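# Crack egg into white bowl, shells into green bowl

## Task

Break the egg open, get its contents (a single firm yolk, no white) into the white bowl, and put both shell halves into the dark green waste bowl, with both bowls standing upright and everything in them at rest. The shell splits around its middle when struck there or pressed hard there (for example by a fingertip or against the table). Before the halves are separated, the same press or knock closer to an end, or a much harder one anywhere, crushes the egg and fails the task. Once it has split, the halves can be pulled apart. The result must hold without the robot supporting it; at the end the hands must release and move away.

## Robot and tools

Robot: two arms, left_arm and right_arm, facing each other across a table. Each carries an identical five-finger right hand, so hand axes and numbers mean the same on both (they are not mirrored). Do not knock anything off the table, and never let the arms or hands strike or press hard on each other.

World frame: origin on the table top halfway between the arm bases, z = 0 at the table surface, +z up. left_arm's base is on the +y side. "left" and "right" are just names, not image sides. Result lines give each hand point's position (m), orientation as quaternion wxyz, and velocities (m/s, rad/s) in this frame; printed positions can be slightly wrong at long reach.

Hand point: a spot 0.05 m in front of the palm where index pad meets thumb tip in a pinch. Its +z runs along the straightened fingers (fingertips 0.06-0.07 m past it), +y points out of the palm, +x runs across the palm away from the thumb. The hand spans 0.08 m on the little-finger side; on the thumb side 0.02 m with the thumb swung in front of the palm, up to 0.09 m otherwise. A wrist bracket on the little-finger side sticks 0.03 m beyond the point along +y and 0.11 m across the palm, and can collide.

Row format (used by execute_actions and move): 28 numbers, each in [-1, 1], always for both arms. Order: left_arm dx, dy, dz, rx, ry, rz, then left_gripper little, ring, middle, index, thumb_bend, thumb_turn, force_limit, speed; then the same 14 for right_arm and right_gripper.
- dx..rz are an offset, not a pose: the target relative to the hand point's measured pose when the action began, expressed in the hand point's own axes. 1.0 = 0.6 m of translation or 180 degrees; rx, ry, rz form one rotation vector. For the first action of a call, the reference is the last pose reported in this scene.
- Finger numbers are absolute targets: +1 straight/open, -1 fully curled. thumb_bend +1 straight, -1 fully bent. thumb_turn +1 beside the palm, -1 in front of it facing the fingers. A pinch is roughly index -0.22, thumb_bend -0.75, thumb_turn -0.57.
- force_limit: closing stops at this fingertip load, linear from about 0 N at -1 to 10 N at +1 (15 N for the two thumb motors); it does not limit opening. speed: near 0 at -1 to full at +1; full travel takes 0.6 s at full speed. For gentle grasps close at speed -0.9 or below.
- No hand value means "keep": to hold a hand unchanged, resend the eight numbers last executed for it, or before any, its hand_measured six plus hand_force_limit and hand_speed.

execute_actions(actions): a list of actions; each action is up to 15 rows, one per 1/30 s step; a short table repeats its last row to fill 15 steps. Every row is relative to that action's start pose, not the previous row. An empty list just returns state and images. Each step the command is clipped to within 100 mm and 16 degrees of the measured pose, and motion lags about 0.17 s behind commands, so large moves need several actions.

move(target, speed, stop_force, blocking): target is one 28-number row, offsets from the last reported pose. Each hand point follows a straight path; all paths finish together in 0.5 to 10 s (cut off at 10 s). speed is in m/s, 0.002 to 0.5, default 0.25; rotation capped at twice that in rad/s. Paths ignore obstacles and the other arm. Arms are stiff: commanding even slightly past a firm contact can cause a fault. stop_force (N, 9 to 40, shared, not before 0.2 s of scene time) ends an arm's path once its wrist sensor feels that much extra push for 2 steps; the arm then backs to where it was 2 steps earlier. Use it only with slow, non-rotating moves; omit it when moving away from something being pressed. blocking=false returns after 0.5 s; then use wait(0) or stop before sending other motion. Result adds a "move:" line: done, off_target, moving, held, contact or fault, plus limits (paced = pose clipped, held = steps blocked), and distances to target.

wait(seconds, 0 to 10): runs the scene holding last commands. stop: brakes a running move. zoom_image(camera, region [x0,y0,x1,y1], at most 504x504): closer look at cam_high, cam_low (672x504), cam_left_wrist or cam_right_wrist (504x504). show_instructions: shows the reference images. finished_scene(scene): ends the current scene by its number, irreversibly; do it only once everything is settled and the hands are clear.

Hand feedback: hand_measured, hand_stopped_by (moving, target, force, stalled, fault) and hand_load_n (fingertip load, positive pushing open) each list six motors. A lost grip shows as loads dropping near 0. A whole-hand wrap with thumb in front fits objects 0.035-0.08 m wide. To squeeze harder raise force_limit and send a more-closed target; to loosen send a more-open one.

Wrist force/torque lines are in each hand point's axes, include held weight and inertia, have a few newtons of offset and noise, and saturate near 50 N. "Hand target" lines show the pose being driven toward; "pose unreachable" means the clearance check altered a command.

Faults: joint load limits are 138 N m for shoulder and elbow, 25.7 N m for the wrist joints; hitting one, or any 150 N external force, stops that arm for 10 s. Motors heat while loaded: warning from 70 °C, brakes at 85 °C. Avoid drops, slams and fast impacts; tap the egg's middle lightly and slowly, and keep the arm that should stay still at zero offsets.

Each tool is called after "Request:" as a command line: name --argument value for each argument, lists and objects as JSON in quotes; but a table of rows of numbers goes row by row, as --pt "numbers of a row", without its own name.

## Session

Request:
execute_actions --actions '[]'

Scene clock: 0.00 s.
left_arm: end_effector_position=(+0.3393, +0.4861, +0.4648) hand_measured=(+1.000, +1.000, +1.000, +1.000, +1.000, +1.000) hand_load_n=(+0.0, +0.0, +0.0, +0.0, +0.0, +0.0) hand_stopped_by=(target, target, target, target, target, target) hand_force_limit=0.00 hand_speed=-0.80 end_effector_quat_wxyz=(-0.005, +0.302, +0.953, +0.016) end_effector_velocity=(-0.000, -0.000, -0.000) end_effector_angular_velocity=(+0.001, +0.002, -0.000) | right_arm: end_effector_position=(+0.1289, -0.2904, +0.4742) hand_measured=(+1.000, +1.000, +1.000, +1.000, +1.000, +1.000) hand_load_n=(+0.0, +0.0, +0.0, +0.0, +0.0, +0.0) hand_stopped_by=(target, target, target, target, target, target) hand_force_limit=0.00 hand_speed=-0.80 end_effector_quat_wxyz=(-0.004, -0.395, +0.919, +0.009) end_effector_velocity=(-0.000, -0.000, +0.000) end_effector_angular_velocity=(-0.001, +0.000, +0.002)
Joint positions: left_arm=[ 0.543 -1.699  1.369  1.928  1.551 -1.894] | right_arm=[-1.21  -1.695  1.334  1.937  1.553 -1.862]
Joint velocities: left_arm=[-0.     0.    -0.     0.001  0.001 -0.   ] | right_arm=[ 0.    -0.     0.     0.001  0.001 -0.001]
Joint torques (N m, as the arm reports them, + toward a larger angle): no reading
Wrist force (N, on the end effector, along its own x y z axes, offset not removed): no reading
Wrist torque (N m, same axes, about the end effector's origin, offset not removed): no reading
Hand target (left_arm): +0.339, +0.486, +0.465; -0.005, +0.302, +0.953, +0.016
Hand target (right_arm): +0.129, -0.290, +0.474; -0.004, -0.395, +0.919, +0.009
camera_calibration (this result's frames):
cam_left_wrist: T_world_to_cam=[[0.655235, 0.752878, 0.061986, -0.623727], [0.611218, -0.576586, 0.542182, -0.180018], [0.443937, -0.31737, -0.837972, 0.529562], [0, 0, 0, 1]] pos_world=[0.283625, 0.533861, 0.580023]
cam_right_wrist: T_world_to_cam=[[-0.66637, 0.744595, -0.0391002, 0.325333], [0.592185, 0.560378, 0.579045, -0.193772], [0.453065, 0.362704, -0.814357, 0.560746], [0, 0, 0, 1]] pos_world=[0.0774862, -0.337041, 0.581571]

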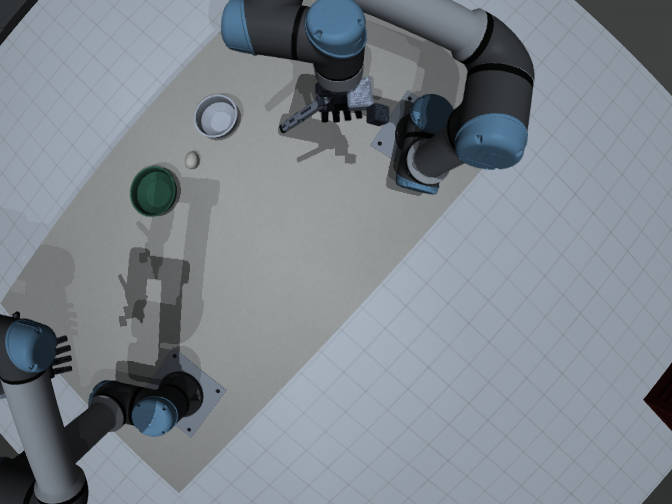

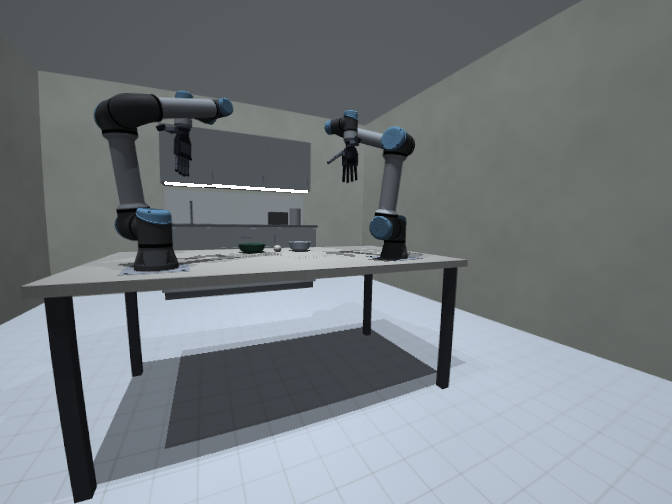

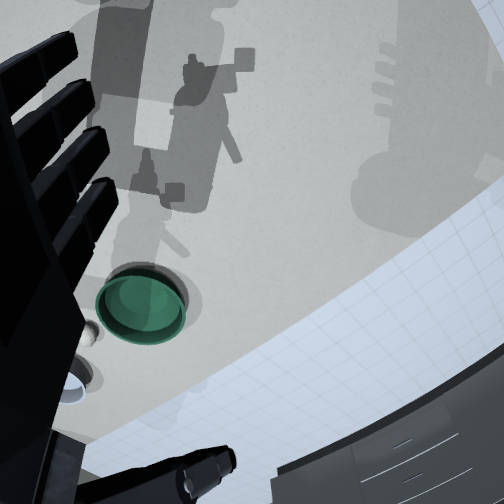

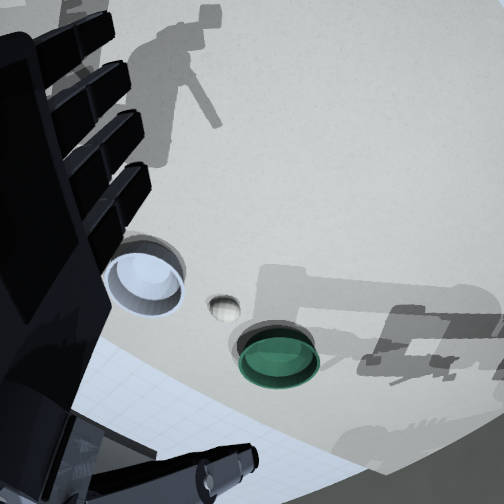

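Request:
zoom_image --camera "cam_high" --region '[120,80,260,220]'

Region (120, 80, 260, 220) of cam_high's 672x504 image, scaled by 3.600, with more detail than that image has.

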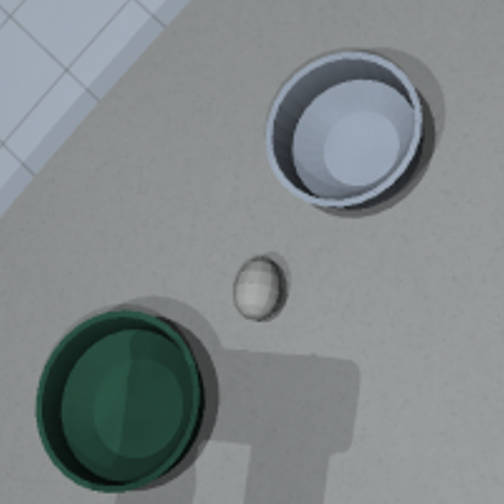

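Request:
move --target '[-0.277,-0.653,0.455,0.297,-0.151,-0.28,1,1,1,0.5,0.3,-0.67,0,0,-0.633,-0.195,0.57,0.263,-0.228,-0.421,1,1,1,-0.03,0,-0.75,0,0]' --speed 0.3

Scene clock: 4.20 s.
left_arm: end_effector_position=(+0.2487, +0.0803, +0.1773) hand_measured=(+1.000, +1.000, +1.000, +0.500, +0.300, -0.670) hand_load_n=(+0.0, +0.0, +0.0, +0.0, +0.0, +0.0) hand_stopped_by=(target, target, target, target, target, target) hand_force_limit=0.00 hand_speed=0.00 end_effector_quat_wxyz=(-0.080, +0.152, -0.870, +0.462) end_effector_velocity=(+0.000, -0.003, -0.001) end_effector_angular_velocity=(-0.006, -0.001, +0.007) | right_arm: end_effector_position=(+0.4708, -0.0917, +0.1300) hand_measured=(+1.000, +1.000, +1.000, -0.030, +0.000, -0.750) hand_load_n=(+0.0, +0.0, +0.0, +0.0, +0.0, +0.0) hand_stopped_by=(target, target, target, target, target, target) hand_force_limit=0.00 hand_speed=0.00 end_effector_quat_wxyz=(+0.436, -0.793, +0.375, -0.203) end_effector_velocity=(+0.002, +0.001, -0.003) end_effector_angular_velocity=(+0.001, -0.002, +0.005)
Joint positions: left_arm=[-0.143 -1.583  1.947  0.269  1.246 -3.372] | right_arm=[-1.184 -1.21   1.633  0.149  1.447 -3.214]
Joint velocities: left_arm=[-0.002  0.005 -0.    -0.009 -0.008 -0.005] | right_arm=[-0.002  0.006  0.    -0.008 -0.006 -0.004]
Joint torques (N m, as the arm reports them, + toward a larger angle): left_arm=[-8.98 -9.97 -5.12 -2.75 -2.58 -1.28] | right_arm=[ -6.69 -20.39  -8.67  -1.89  -2.9   -1.85]
Wrist force (N, on the end effector, along its own x y z axes, offset not removed): left_arm=[4.9 -1.5 0.5] | right_arm=[-3.7 -2.2 1.9]
Wrist torque (N m, same axes, about the end effector's origin, offset not removed): left_arm=[-0.42 -0.99 0.15] | right_arm=[-0.51 0.38 -0.32]
Hand target (left_arm): +0.249, +0.080, +0.177; +0.081, -0.152, +0.870, -0.462
Hand target (right_arm): +0.471, -0.092, +0.130; -0.436, +0.793, -0.375, +0.203
Off the commanded pose (left_arm): 0.001 m, 0 deg.
Off the commanded pose (right_arm): 0.001 m, 0 deg.
move: done
camera_calibration (this result's frames):
cam_left_wrist: T_world_to_cam=[[-0.10317, 0.587078, -0.802929, 0.114354], [0.634654, 0.660417, 0.401329, -0.282936], [0.765879, -0.468177, -0.440726, 0.0616725], [0, 0, 0, 1]] pos_world=[0.144131, 0.148595, 0.232549]
cam_right_wrist: T_world_to_cam=[[-0.429791, -0.242703, -0.869698, 0.297808], [-0.880386, 0.326523, 0.343951, 0.394125], [0.200499, 0.913498, -0.354009, 0.163063], [0, 0, 0, 1]] pos_world=[0.442284, -0.20537, 0.181169]

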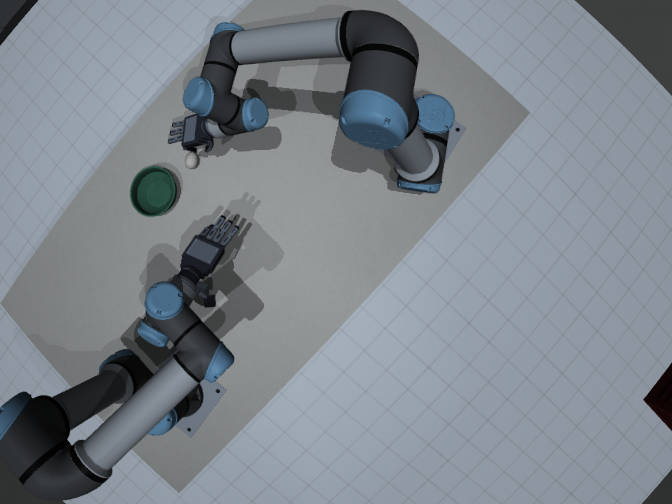

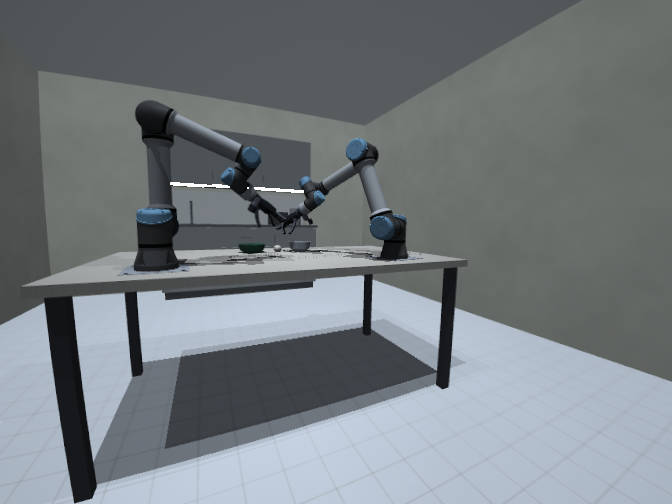

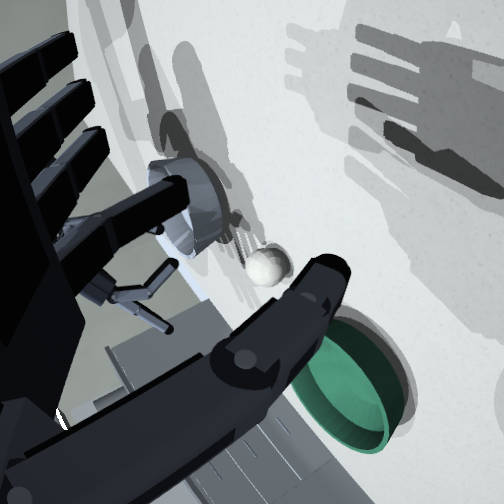

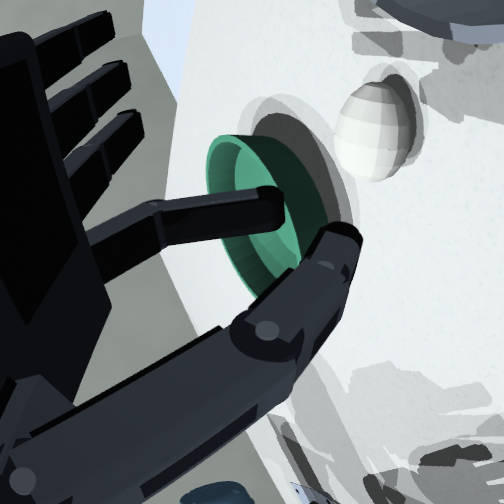

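Request:
move --target '[0,0,0,0,0,0,1,1,1,0.5,0.3,-0.67,0,0,-0.017,0.019,0.139,0,0,0,1,1,1,0.5,0.3,-0.75,0,0]' --speed 0.12

Scene clock: 5.70 s.
left_arm: end_effector_position=(+0.2487, +0.0803, +0.1773) hand_measured=(+1.000, +1.000, +1.000, +0.500, +0.300, -0.670) hand_load_n=(+0.0, +0.0, +0.0, +0.0, +0.0, +0.0) hand_stopped_by=(target, target, target, target, target, target) hand_force_limit=0.00 hand_speed=0.00 end_effector_quat_wxyz=(-0.080, +0.152, -0.870, +0.462) end_effector_velocity=(-0.000, -0.000, -0.001) end_effector_angular_velocity=(+0.000, +0.003, +0.001) | right_arm: end_effector_position=(+0.5134, -0.0430, +0.0757) hand_measured=(+1.000, +1.000, +1.000, +0.500, +0.300, -0.750) hand_load_n=(+0.0, +0.0, +0.0, +0.0, +0.0, +0.0) hand_stopped_by=(target, target, target, target, target, target) hand_force_limit=0.00 hand_speed=0.00 end_effector_quat_wxyz=(+0.436, -0.793, +0.375, -0.203) end_effector_velocity=(+0.001, +0.001, -0.003) end_effector_angular_velocity=(-0.002, +0.003, -0.001)
Joint positions: left_arm=[-0.143 -1.583  1.947  0.269  1.246 -3.372] | right_arm=[-1.147 -1.012  1.484  0.098  1.478 -3.194]
Joint velocities: left_arm=[-0.     0.001  0.    -0.     0.001 -0.003] | right_arm=[ 0.001  0.009 -0.006  0.001  0.001  0.001]
Joint torques (N m, as the arm reports them, + toward a larger angle): left_arm=[  7.33 -23.45 -32.53   3.17   2.22   1.64] | right_arm=[  7.34 -29.43 -27.41  -1.86   2.74   1.46]
Wrist force (N, on the end effector, along its own x y z axes, offset not removed): left_arm=[2.8 0.9 -0.2] | right_arm=[1.5 2.4 0.0]
Wrist torque (N m, same axes, about the end effector's origin, offset not removed): left_arm=[0.08 -0.56 0.26] | right_arm=[0.36 -0.29 0.13]
Hand target (left_arm): +0.249, +0.080, +0.177; +0.080, -0.152, +0.870, -0.462
Hand target (right_arm): +0.514, -0.043, +0.076; -0.436, +0.793, -0.375, +0.203
Off the commanded pose (left_arm): 0.000 m, 0 deg.
Off the commanded pose (right_arm): 0.000 m, 0 deg.
move: done
camera_calibration (this result's frames):
cam_left_wrist: T_world_to_cam=[[-0.103171, 0.587077, -0.80293, 0.114353], [0.634652, 0.660418, 0.401329, -0.282936], [0.76588, -0.468176, -0.440726, 0.0616716], [0, 0, 0, 1]] pos_world=[0.144131, 0.148595, 0.232548]
cam_right_wrist: T_world_to_cam=[[-0.429814, -0.242609, -0.869713, 0.280755], [-0.880379, 0.326477, 0.344014, 0.434404], [0.20048, 0.913539, -0.353912, 0.0907327], [0, 0, 0, 1]] pos_world=[0.484923, -0.156597, 0.126847]

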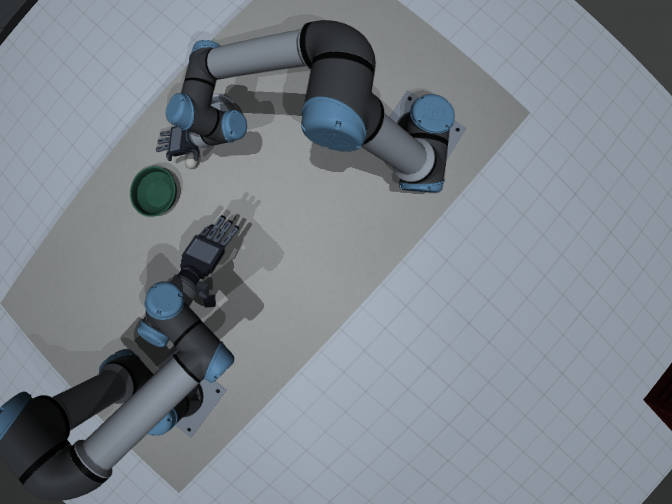

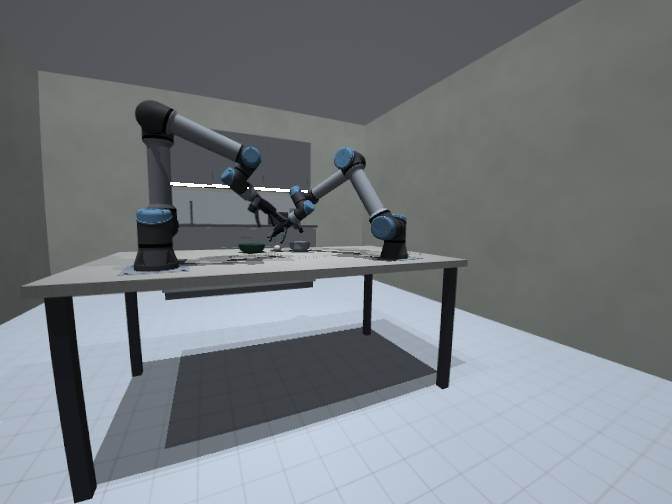

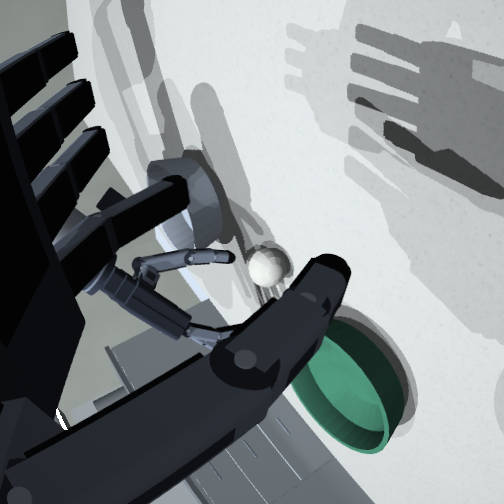

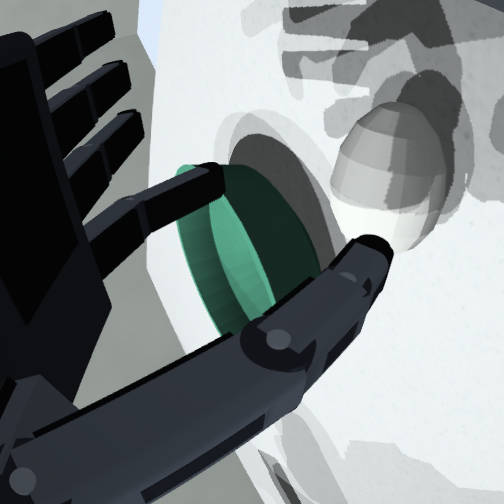

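Request:
move --target '[0,0,0,0,0,0,1,1,1,0.5,0.3,-0.67,0,0,0.003,0.0615,0.04,0,0,0,1,1,1,0.5,0.3,-0.75,0,0]' --speed 0.05

Request:
move --target '[0,0,0,0,0,0,1,1,1,0.5,0.3,-0.67,0,0,0,0,0,0,0,0,1,1,1,-0.2,0.17,-0.75,-0.1,-0.85]'

Scene clock: 7.23 s.
left_arm: end_effector_position=(+0.2487, +0.0803, +0.1773) hand_measured=(+1.000, +1.000, +1.000, +0.500, +0.300, -0.670) hand_load_n=(+0.0, +0.0, +0.0, +0.0, +0.0, +0.0) hand_stopped_by=(target, target, target, target, target, target) hand_force_limit=0.00 hand_speed=0.00 end_effector_quat_wxyz=(-0.080, +0.152, -0.870, +0.462) end_effector_velocity=(-0.000, -0.001, +0.000) end_effector_angular_velocity=(-0.001, -0.001, -0.001) | right_arm: end_effector_position=(+0.5147, -0.0439, +0.0320) hand_measured=(+1.000, +1.000, +1.000, +0.500, +0.300, -0.750) hand_load_n=(+0.0, +0.0, +0.0, +0.0, +0.0, +0.0) hand_stopped_by=(target, target, target, target, target, target) hand_force_limit=0.00 hand_speed=0.00 end_effector_quat_wxyz=(+0.436, -0.793, +0.375, -0.203) end_effector_velocity=(+0.001, +0.000, -0.002) end_effector_angular_velocity=(+0.002, -0.003, -0.001)
Joint positions: left_arm=[-0.143 -1.583  1.947  0.269  1.246 -3.372] | right_arm=[-1.149 -0.961  1.525  0.006  1.476 -3.195]
Joint velocities: left_arm=[-0.001 -0.    -0.    -0.001 -0.001  0.001] | right_arm=[-0.001  0.002  0.002 -0.008 -0.     0.   ]
Joint torques (N m, as the arm reports them, + toward a larger angle): left_arm=[  7.21 -23.27 -32.38   2.88   2.04   1.44] | right_arm=[ -5.6  -30.13  -7.36  -2.05  -3.03  -1.77]
Wrist force (N, on the end effector, along its own x y z axes, offset not removed): left_arm=[2.6 3.7 -2.3] | right_arm=[-2.7 0.0 -1.0]
Wrist torque (N m, same axes, about the end effector's origin, offset not removed): left_arm=[0.87 -0.69 0.11] | right_arm=[0.08 0.44 -0.18]
Hand target (left_arm): +0.249, +0.080, +0.177; +0.080, -0.152, +0.870, -0.462
Hand target (right_arm): +0.515, -0.044, +0.032; -0.436, +0.793, -0.375, +0.203
Off the commanded pose (left_arm): 0.000 m, 0 deg.
Off the commanded pose (right_arm): 0.000 m, 0 deg.
move: done
camera_calibration (this result's frames):
cam_left_wrist: T_world_to_cam=[[-0.10317, 0.587078, -0.802929, 0.114354], [0.634654, 0.660417, 0.401329, -0.282936], [0.765879, -0.468177, -0.440726, 0.0616725], [0, 0, 0, 1]] pos_world=[0.144131, 0.148595, 0.232549]
cam_right_wrist: T_world_to_cam=[[-0.429828, -0.242633, -0.8697, 0.243061], [-0.880374, 0.326485, 0.344019, 0.450838], [0.200474, 0.91353, -0.35394, 0.0758612], [0, 0, 0, 1]] pos_world=[0.486172, -0.157519, 0.0831436]

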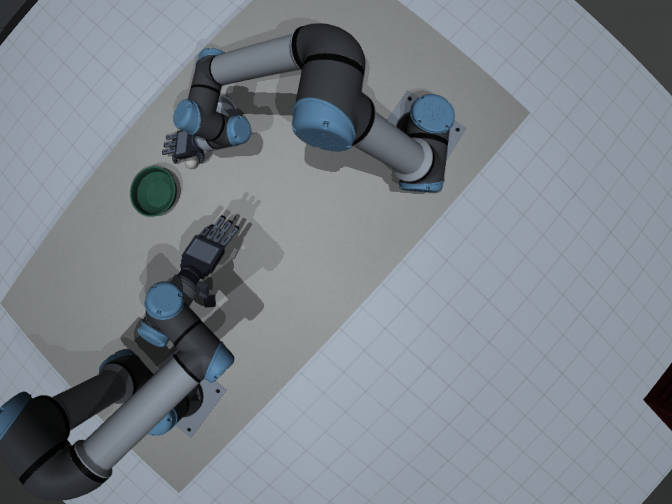

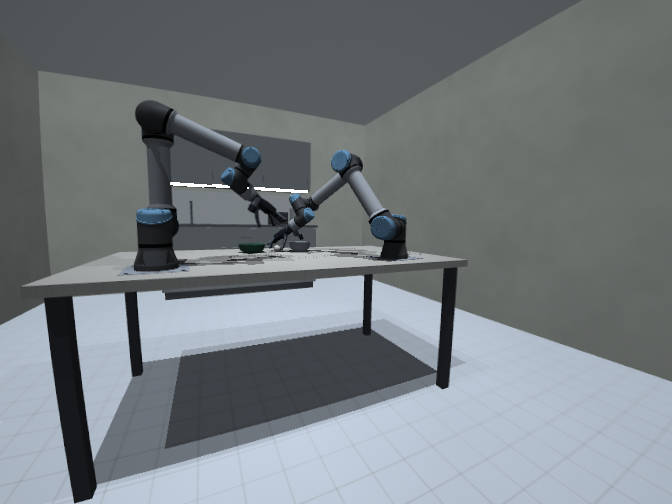

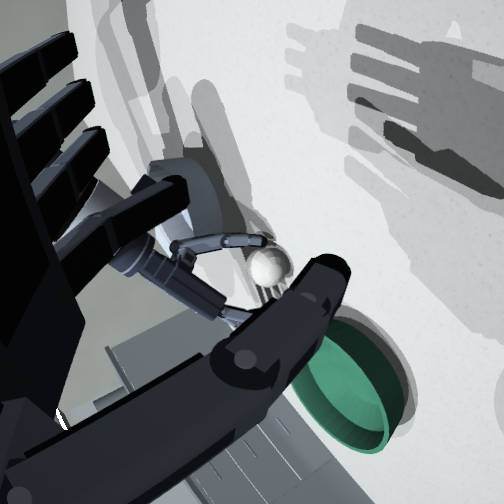

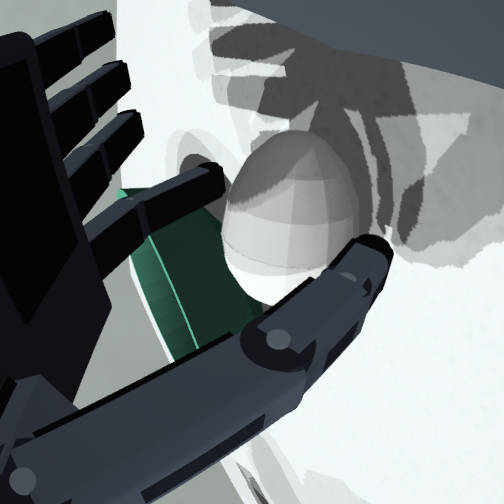

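Scene clock: 9.07 s.
left_arm: end_effector_position=(+0.2487, +0.0803, +0.1773) hand_measured=(+1.000, +1.000, +1.000, +0.500, +0.300, -0.670) hand_load_n=(+0.0, +0.0, +0.0, +0.0, +0.0, +0.0) hand_stopped_by=(target, target, target, target, target, target) hand_force_limit=0.00 hand_speed=0.00 end_effector_quat_wxyz=(-0.080, +0.152, -0.870, +0.462) end_effector_velocity=(-0.000, +0.000, -0.001) end_effector_angular_velocity=(+0.000, +0.001, +0.001) | right_arm: end_effector_position=(+0.5147, -0.0439, +0.0320) hand_measured=(+1.000, +1.000, +1.000, +0.110, +0.172, -0.750) hand_load_n=(+0.0, +0.0, +0.0, +5.0, +4.0, +0.0) hand_stopped_by=(target, target, target, force, target, target) hand_force_limit=-0.10 hand_speed=-0.85 end_effector_quat_wxyz=(+0.436, -0.793, +0.375, -0.203) end_effector_velocity=(-0.000, -0.000, +0.000) end_effector_angular_velocity=(-0.001, -0.000, -0.000)
Joint positions: left_arm=[-0.143 -1.583  1.947  0.269  1.246 -3.372] | right_arm=[-1.149 -0.961  1.525  0.006  1.476 -3.195]
Joint velocities: left_arm=[ 0.     0.     0.001 -0.    -0.    -0.002] | right_arm=[ 0.    -0.    -0.     0.001  0.001 -0.   ]
Joint torques (N m, as the arm reports them, + toward a larger angle): left_arm=[  6.86 -23.07 -32.32   2.84   1.96   1.49] | right_arm=[ -4.33 -48.32 -24.24   2.18  -2.38  -1.54]
Wrist force (N, on the end effector, along its own x y z axes, offset not removed): left_arm=[2.9 0.7 -2.1] | right_arm=[0.4 1.3 -2.4]
Wrist torque (N m, same axes, about the end effector's origin, offset not removed): left_arm=[0.41 -0.31 0.13] | right_arm=[0.34 0.05 0.02]
Hand target (left_arm): +0.249, +0.080, +0.177; +0.080, -0.152, +0.870, -0.462
Hand target (right_arm): +0.515, -0.044, +0.032; -0.436, +0.793, -0.375, +0.203
Off the commanded pose (left_arm): 0.000 m, 0 deg.
Off the commanded pose (right_arm): 0.000 m, 0 deg.
move: done
camera_calibration (this result's frames):
cam_left_wrist: T_world_to_cam=[[-0.10317, 0.587078, -0.802929, 0.114354], [0.634653, 0.660417, 0.401329, -0.282936], [0.765879, -0.468177, -0.440726, 0.0616724], [0, 0, 0, 1]] pos_world=[0.144131, 0.148595, 0.232549]
cam_right_wrist: T_world_to_cam=[[-0.429816, -0.242624, -0.869708, 0.243068], [-0.880379, 0.326482, 0.34401, 0.450842], [0.200479, 0.913533, -0.353928, 0.0758598], [0, 0, 0, 1]] pos_world=[0.486177, -0.157518, 0.0831527]

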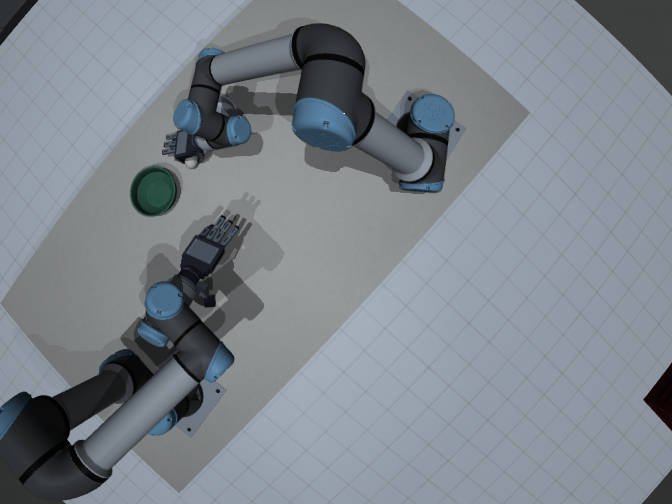

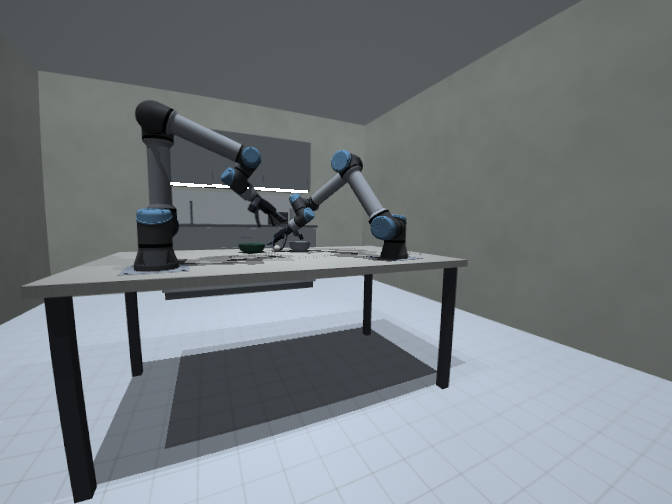

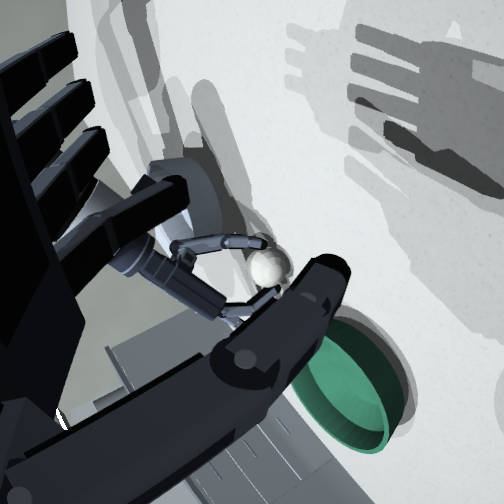

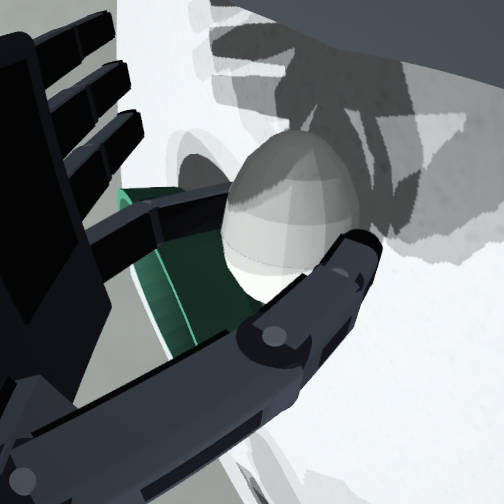

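Request:
move --target '[-0.147,0.06,-0.152,0,0.231,0.154,1,1,1,0.5,0.3,-0.67,0,0,0,-0.07,-0.046,0,0,0,1,1,1,-0.2,0.17,-0.75,-0.1,-0.85]' --speed 0.25

Request:
move --target '[0,0,0,0,0,0,1,1,1,0.5,0.3,-0.67,0,0,-0.335,0.205,-0.222,0,-0.098,-0.064,1,1,1,-0.2,0.17,-0.75,-0.1,-0.85]' --speed 0.2

Scene clock: 12.13 s.
left_arm: end_effector_position=(+0.2999, +0.2003, +0.1989) hand_measured=(+1.000, +1.000, +1.000, +0.500, +0.300, -0.670) hand_load_n=(+0.0, +0.0, +0.0, +0.0, +0.0, +0.0) hand_stopped_by=(target, target, target, target, target, target) hand_force_limit=0.00 hand_speed=0.00 end_effector_quat_wxyz=(-0.124, +0.228, +0.853, -0.453) end_effector_velocity=(+0.000, +0.002, -0.001) end_effector_angular_velocity=(+0.006, +0.001, -0.016) | right_arm: end_effector_position=(+0.5143, -0.0446, +0.0822) hand_measured=(+1.000, +1.000, +1.000, +0.110, +0.172, -0.750) hand_load_n=(+0.0, +0.0, +0.0, +4.5, +4.5, -0.5) hand_stopped_by=(target, target, target, force, target, target) hand_force_limit=-0.10 hand_speed=-0.85 end_effector_quat_wxyz=(+0.436, -0.793, +0.375, -0.203) end_effector_velocity=(-0.000, -0.000, -0.001) end_effector_angular_velocity=(-0.001, +0.002, -0.000)
Joint positions: left_arm=[ 0.597 -1.421  1.809  0.707  2.462 -2.161] | right_arm=[-1.15  -1.02   1.478  0.112  1.475 -3.196]
Joint velocities: left_arm=[ 0.006  0.013 -0.007  0.026  0.008  0.033] | right_arm=[ 0.     0.001 -0.     0.002  0.    -0.   ]
Joint torques (N m, as the arm reports them, + toward a larger angle): left_arm=[  7.77 -15.93 -31.39   4.34   3.6    1.42] | right_arm=[ -5.46 -49.75 -27.05   2.33  -2.99  -1.78]
Wrist force (N, on the end effector, along its own x y z axes, offset not removed): left_arm=[-1.5 -1.9 -3.0] | right_arm=[0.0 0.1 3.6]
Wrist torque (N m, same axes, about the end effector's origin, offset not removed): left_arm=[-0.07 0.09 -0.05] | right_arm=[-0.29 -0.07 0.03]
Hand target (left_arm): +0.300, +0.200, +0.199; -0.124, +0.229, +0.853, -0.453
Hand target (right_arm): +0.514, -0.045, +0.082; -0.436, +0.793, -0.375, +0.203
Off the commanded pose (left_arm): 0.001 m, 0 deg.
Off the commanded pose (right_arm): 0.000 m, 0 deg.
move: done
camera_calibration (this result's frames):
cam_left_wrist: T_world_to_cam=[[0.378082, 0.457469, -0.804845, -0.0515497], [0.916017, -0.0589873, 0.396778, -0.342749], [0.134038, -0.887267, -0.441352, 0.361715], [0, 0, 0, 1]] pos_world=[0.284971, 0.324302, 0.254149]
cam_right_wrist: T_world_to_cam=[[-0.429813, -0.242623, -0.86971, 0.286464], [-0.88038, 0.326482, 0.344008, 0.433498], [0.20048, 0.913534, -0.353927, 0.0943331], [0, 0, 0, 1]] pos_world=[0.485857, -0.158203, 0.133401]

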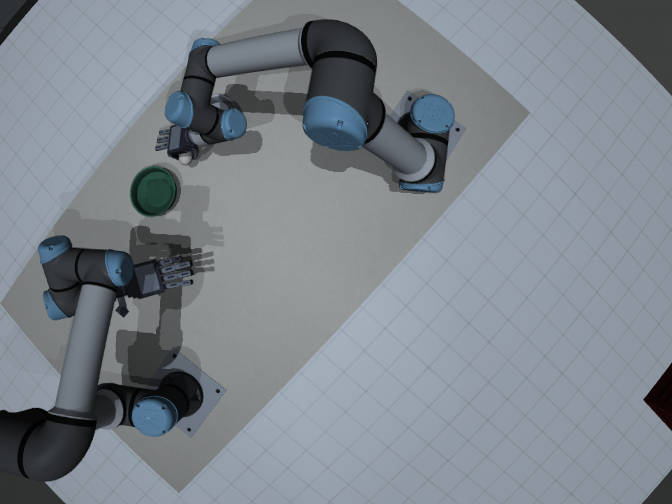

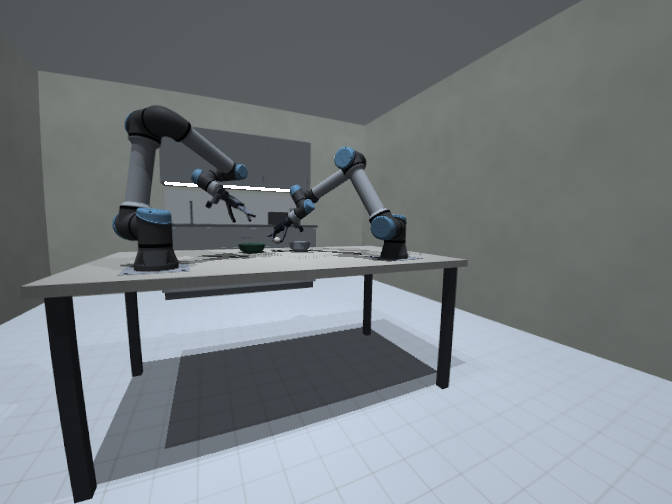

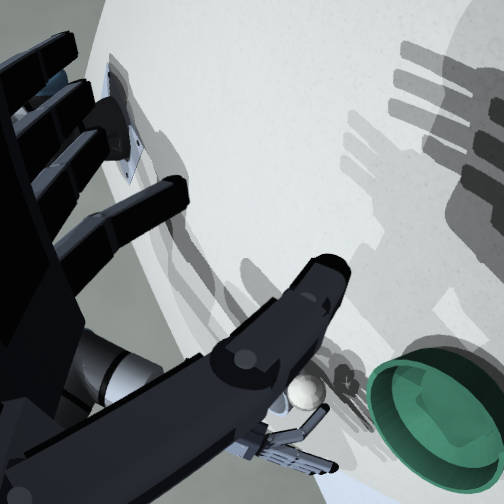

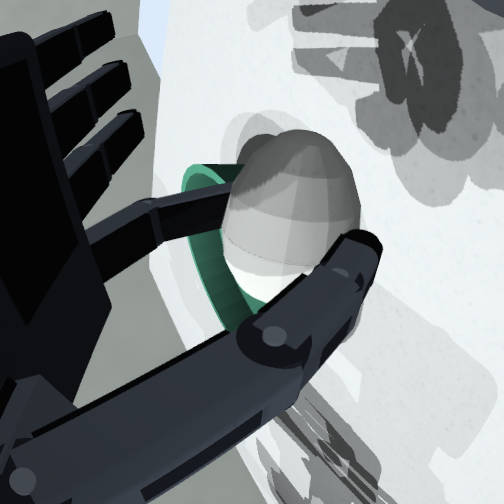

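Scene clock: 14.13 s.
left_arm: end_effector_position=(+0.2999, +0.2003, +0.1989) hand_measured=(+1.000, +1.000, +1.000, +0.500, +0.300, -0.670) hand_load_n=(+0.0, +0.0, +0.0, +0.0, +0.0, +0.0) hand_stopped_by=(target, target, target, target, target, target) hand_force_limit=0.00 hand_speed=0.00 end_effector_quat_wxyz=(-0.124, +0.228, +0.853, -0.453) end_effector_velocity=(-0.000, -0.000, +0.000) end_effector_angular_velocity=(+0.001, -0.002, -0.001) | right_arm: end_effector_position=(+0.2488, -0.0025, +0.0518) hand_measured=(+1.000, +1.000, +1.000, +0.110, +0.172, -0.750) hand_load_n=(+0.0, +0.0, +0.0, +4.5, +4.5, +0.0) hand_stopped_by=(target, target, target, force, target, target) hand_force_limit=-0.10 hand_speed=-0.85 end_effector_quat_wxyz=(+0.466, -0.847, +0.223, -0.121) end_effector_velocity=(-0.003, +0.000, -0.000) end_effector_angular_velocity=(-0.000, +0.001, +0.003)
Joint positions: left_arm=[ 0.597 -1.421  1.809  0.707  2.462 -2.161] | right_arm=[-0.833 -1.198  1.849 -0.08   1.435 -3.226]
Joint velocities: left_arm=[-0.001 -0.001 -0.001  0.001 -0.002  0.   ] | right_arm=[ 0.004 -0.001  0.002 -0.     0.     0.001]
Joint torques (N m, as the arm reports them, + toward a larger angle): left_arm=[ -6.5  -28.7   -4.87  -1.06  -1.21  -1.52] | right_arm=[  6.71 -40.43  -6.95  -2.1    2.82   1.47]
Wrist force (N, on the end effector, along its own x y z axes, offset not removed): left_arm=[0.7 -3.1 -2.1] | right_arm=[-0.7 3.6 3.0]
Wrist torque (N m, same axes, about the end effector's origin, offset not removed): left_arm=[-0.36 -0.19 -0.26] | right_arm=[0.31 0.14 0.01]
Hand target (left_arm): +0.300, +0.200, +0.199; -0.124, +0.228, +0.853, -0.453
Hand target (right_arm): +0.249, -0.002, +0.052; -0.466, +0.847, -0.223, +0.121
Off the commanded pose (left_arm): 0.000 m, 0 deg.
Off the commanded pose (right_arm): 0.001 m, 0 deg.
move: done
camera_calibration (this result's frames):
cam_left_wrist: T_world_to_cam=[[0.378082, 0.457469, -0.804845, -0.0515496], [0.916017, -0.0589874, 0.396778, -0.342749], [0.134038, -0.887267, -0.441352, 0.361715], [0, 0, 0, 1]] pos_world=[0.284971, 0.324302, 0.254149]
cam_right_wrist: T_world_to_cam=[[-0.310476, -0.380969, -0.8709, 0.126042], [-0.940285, -0.011398, 0.340198, 0.210731], [-0.139531, 0.924518, -0.35468, 0.183045], [0, 0, 0, 1]] pos_world=[0.26282, -0.118809, 0.103002]

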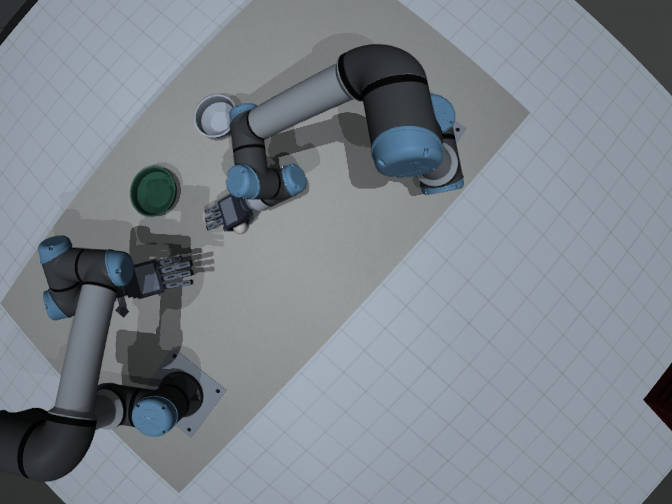

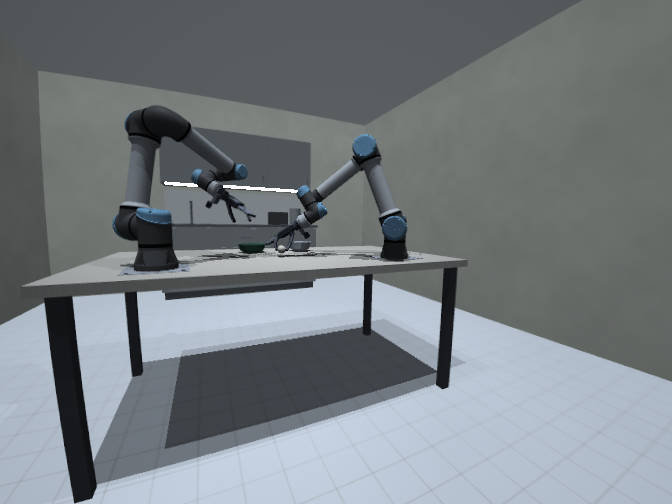

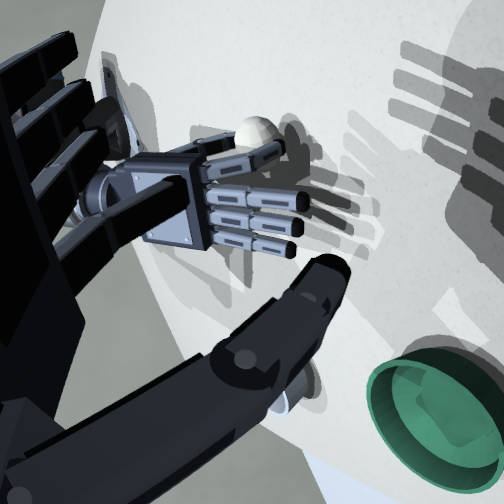

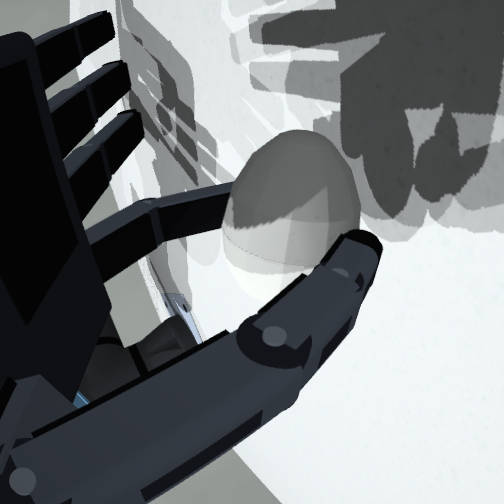

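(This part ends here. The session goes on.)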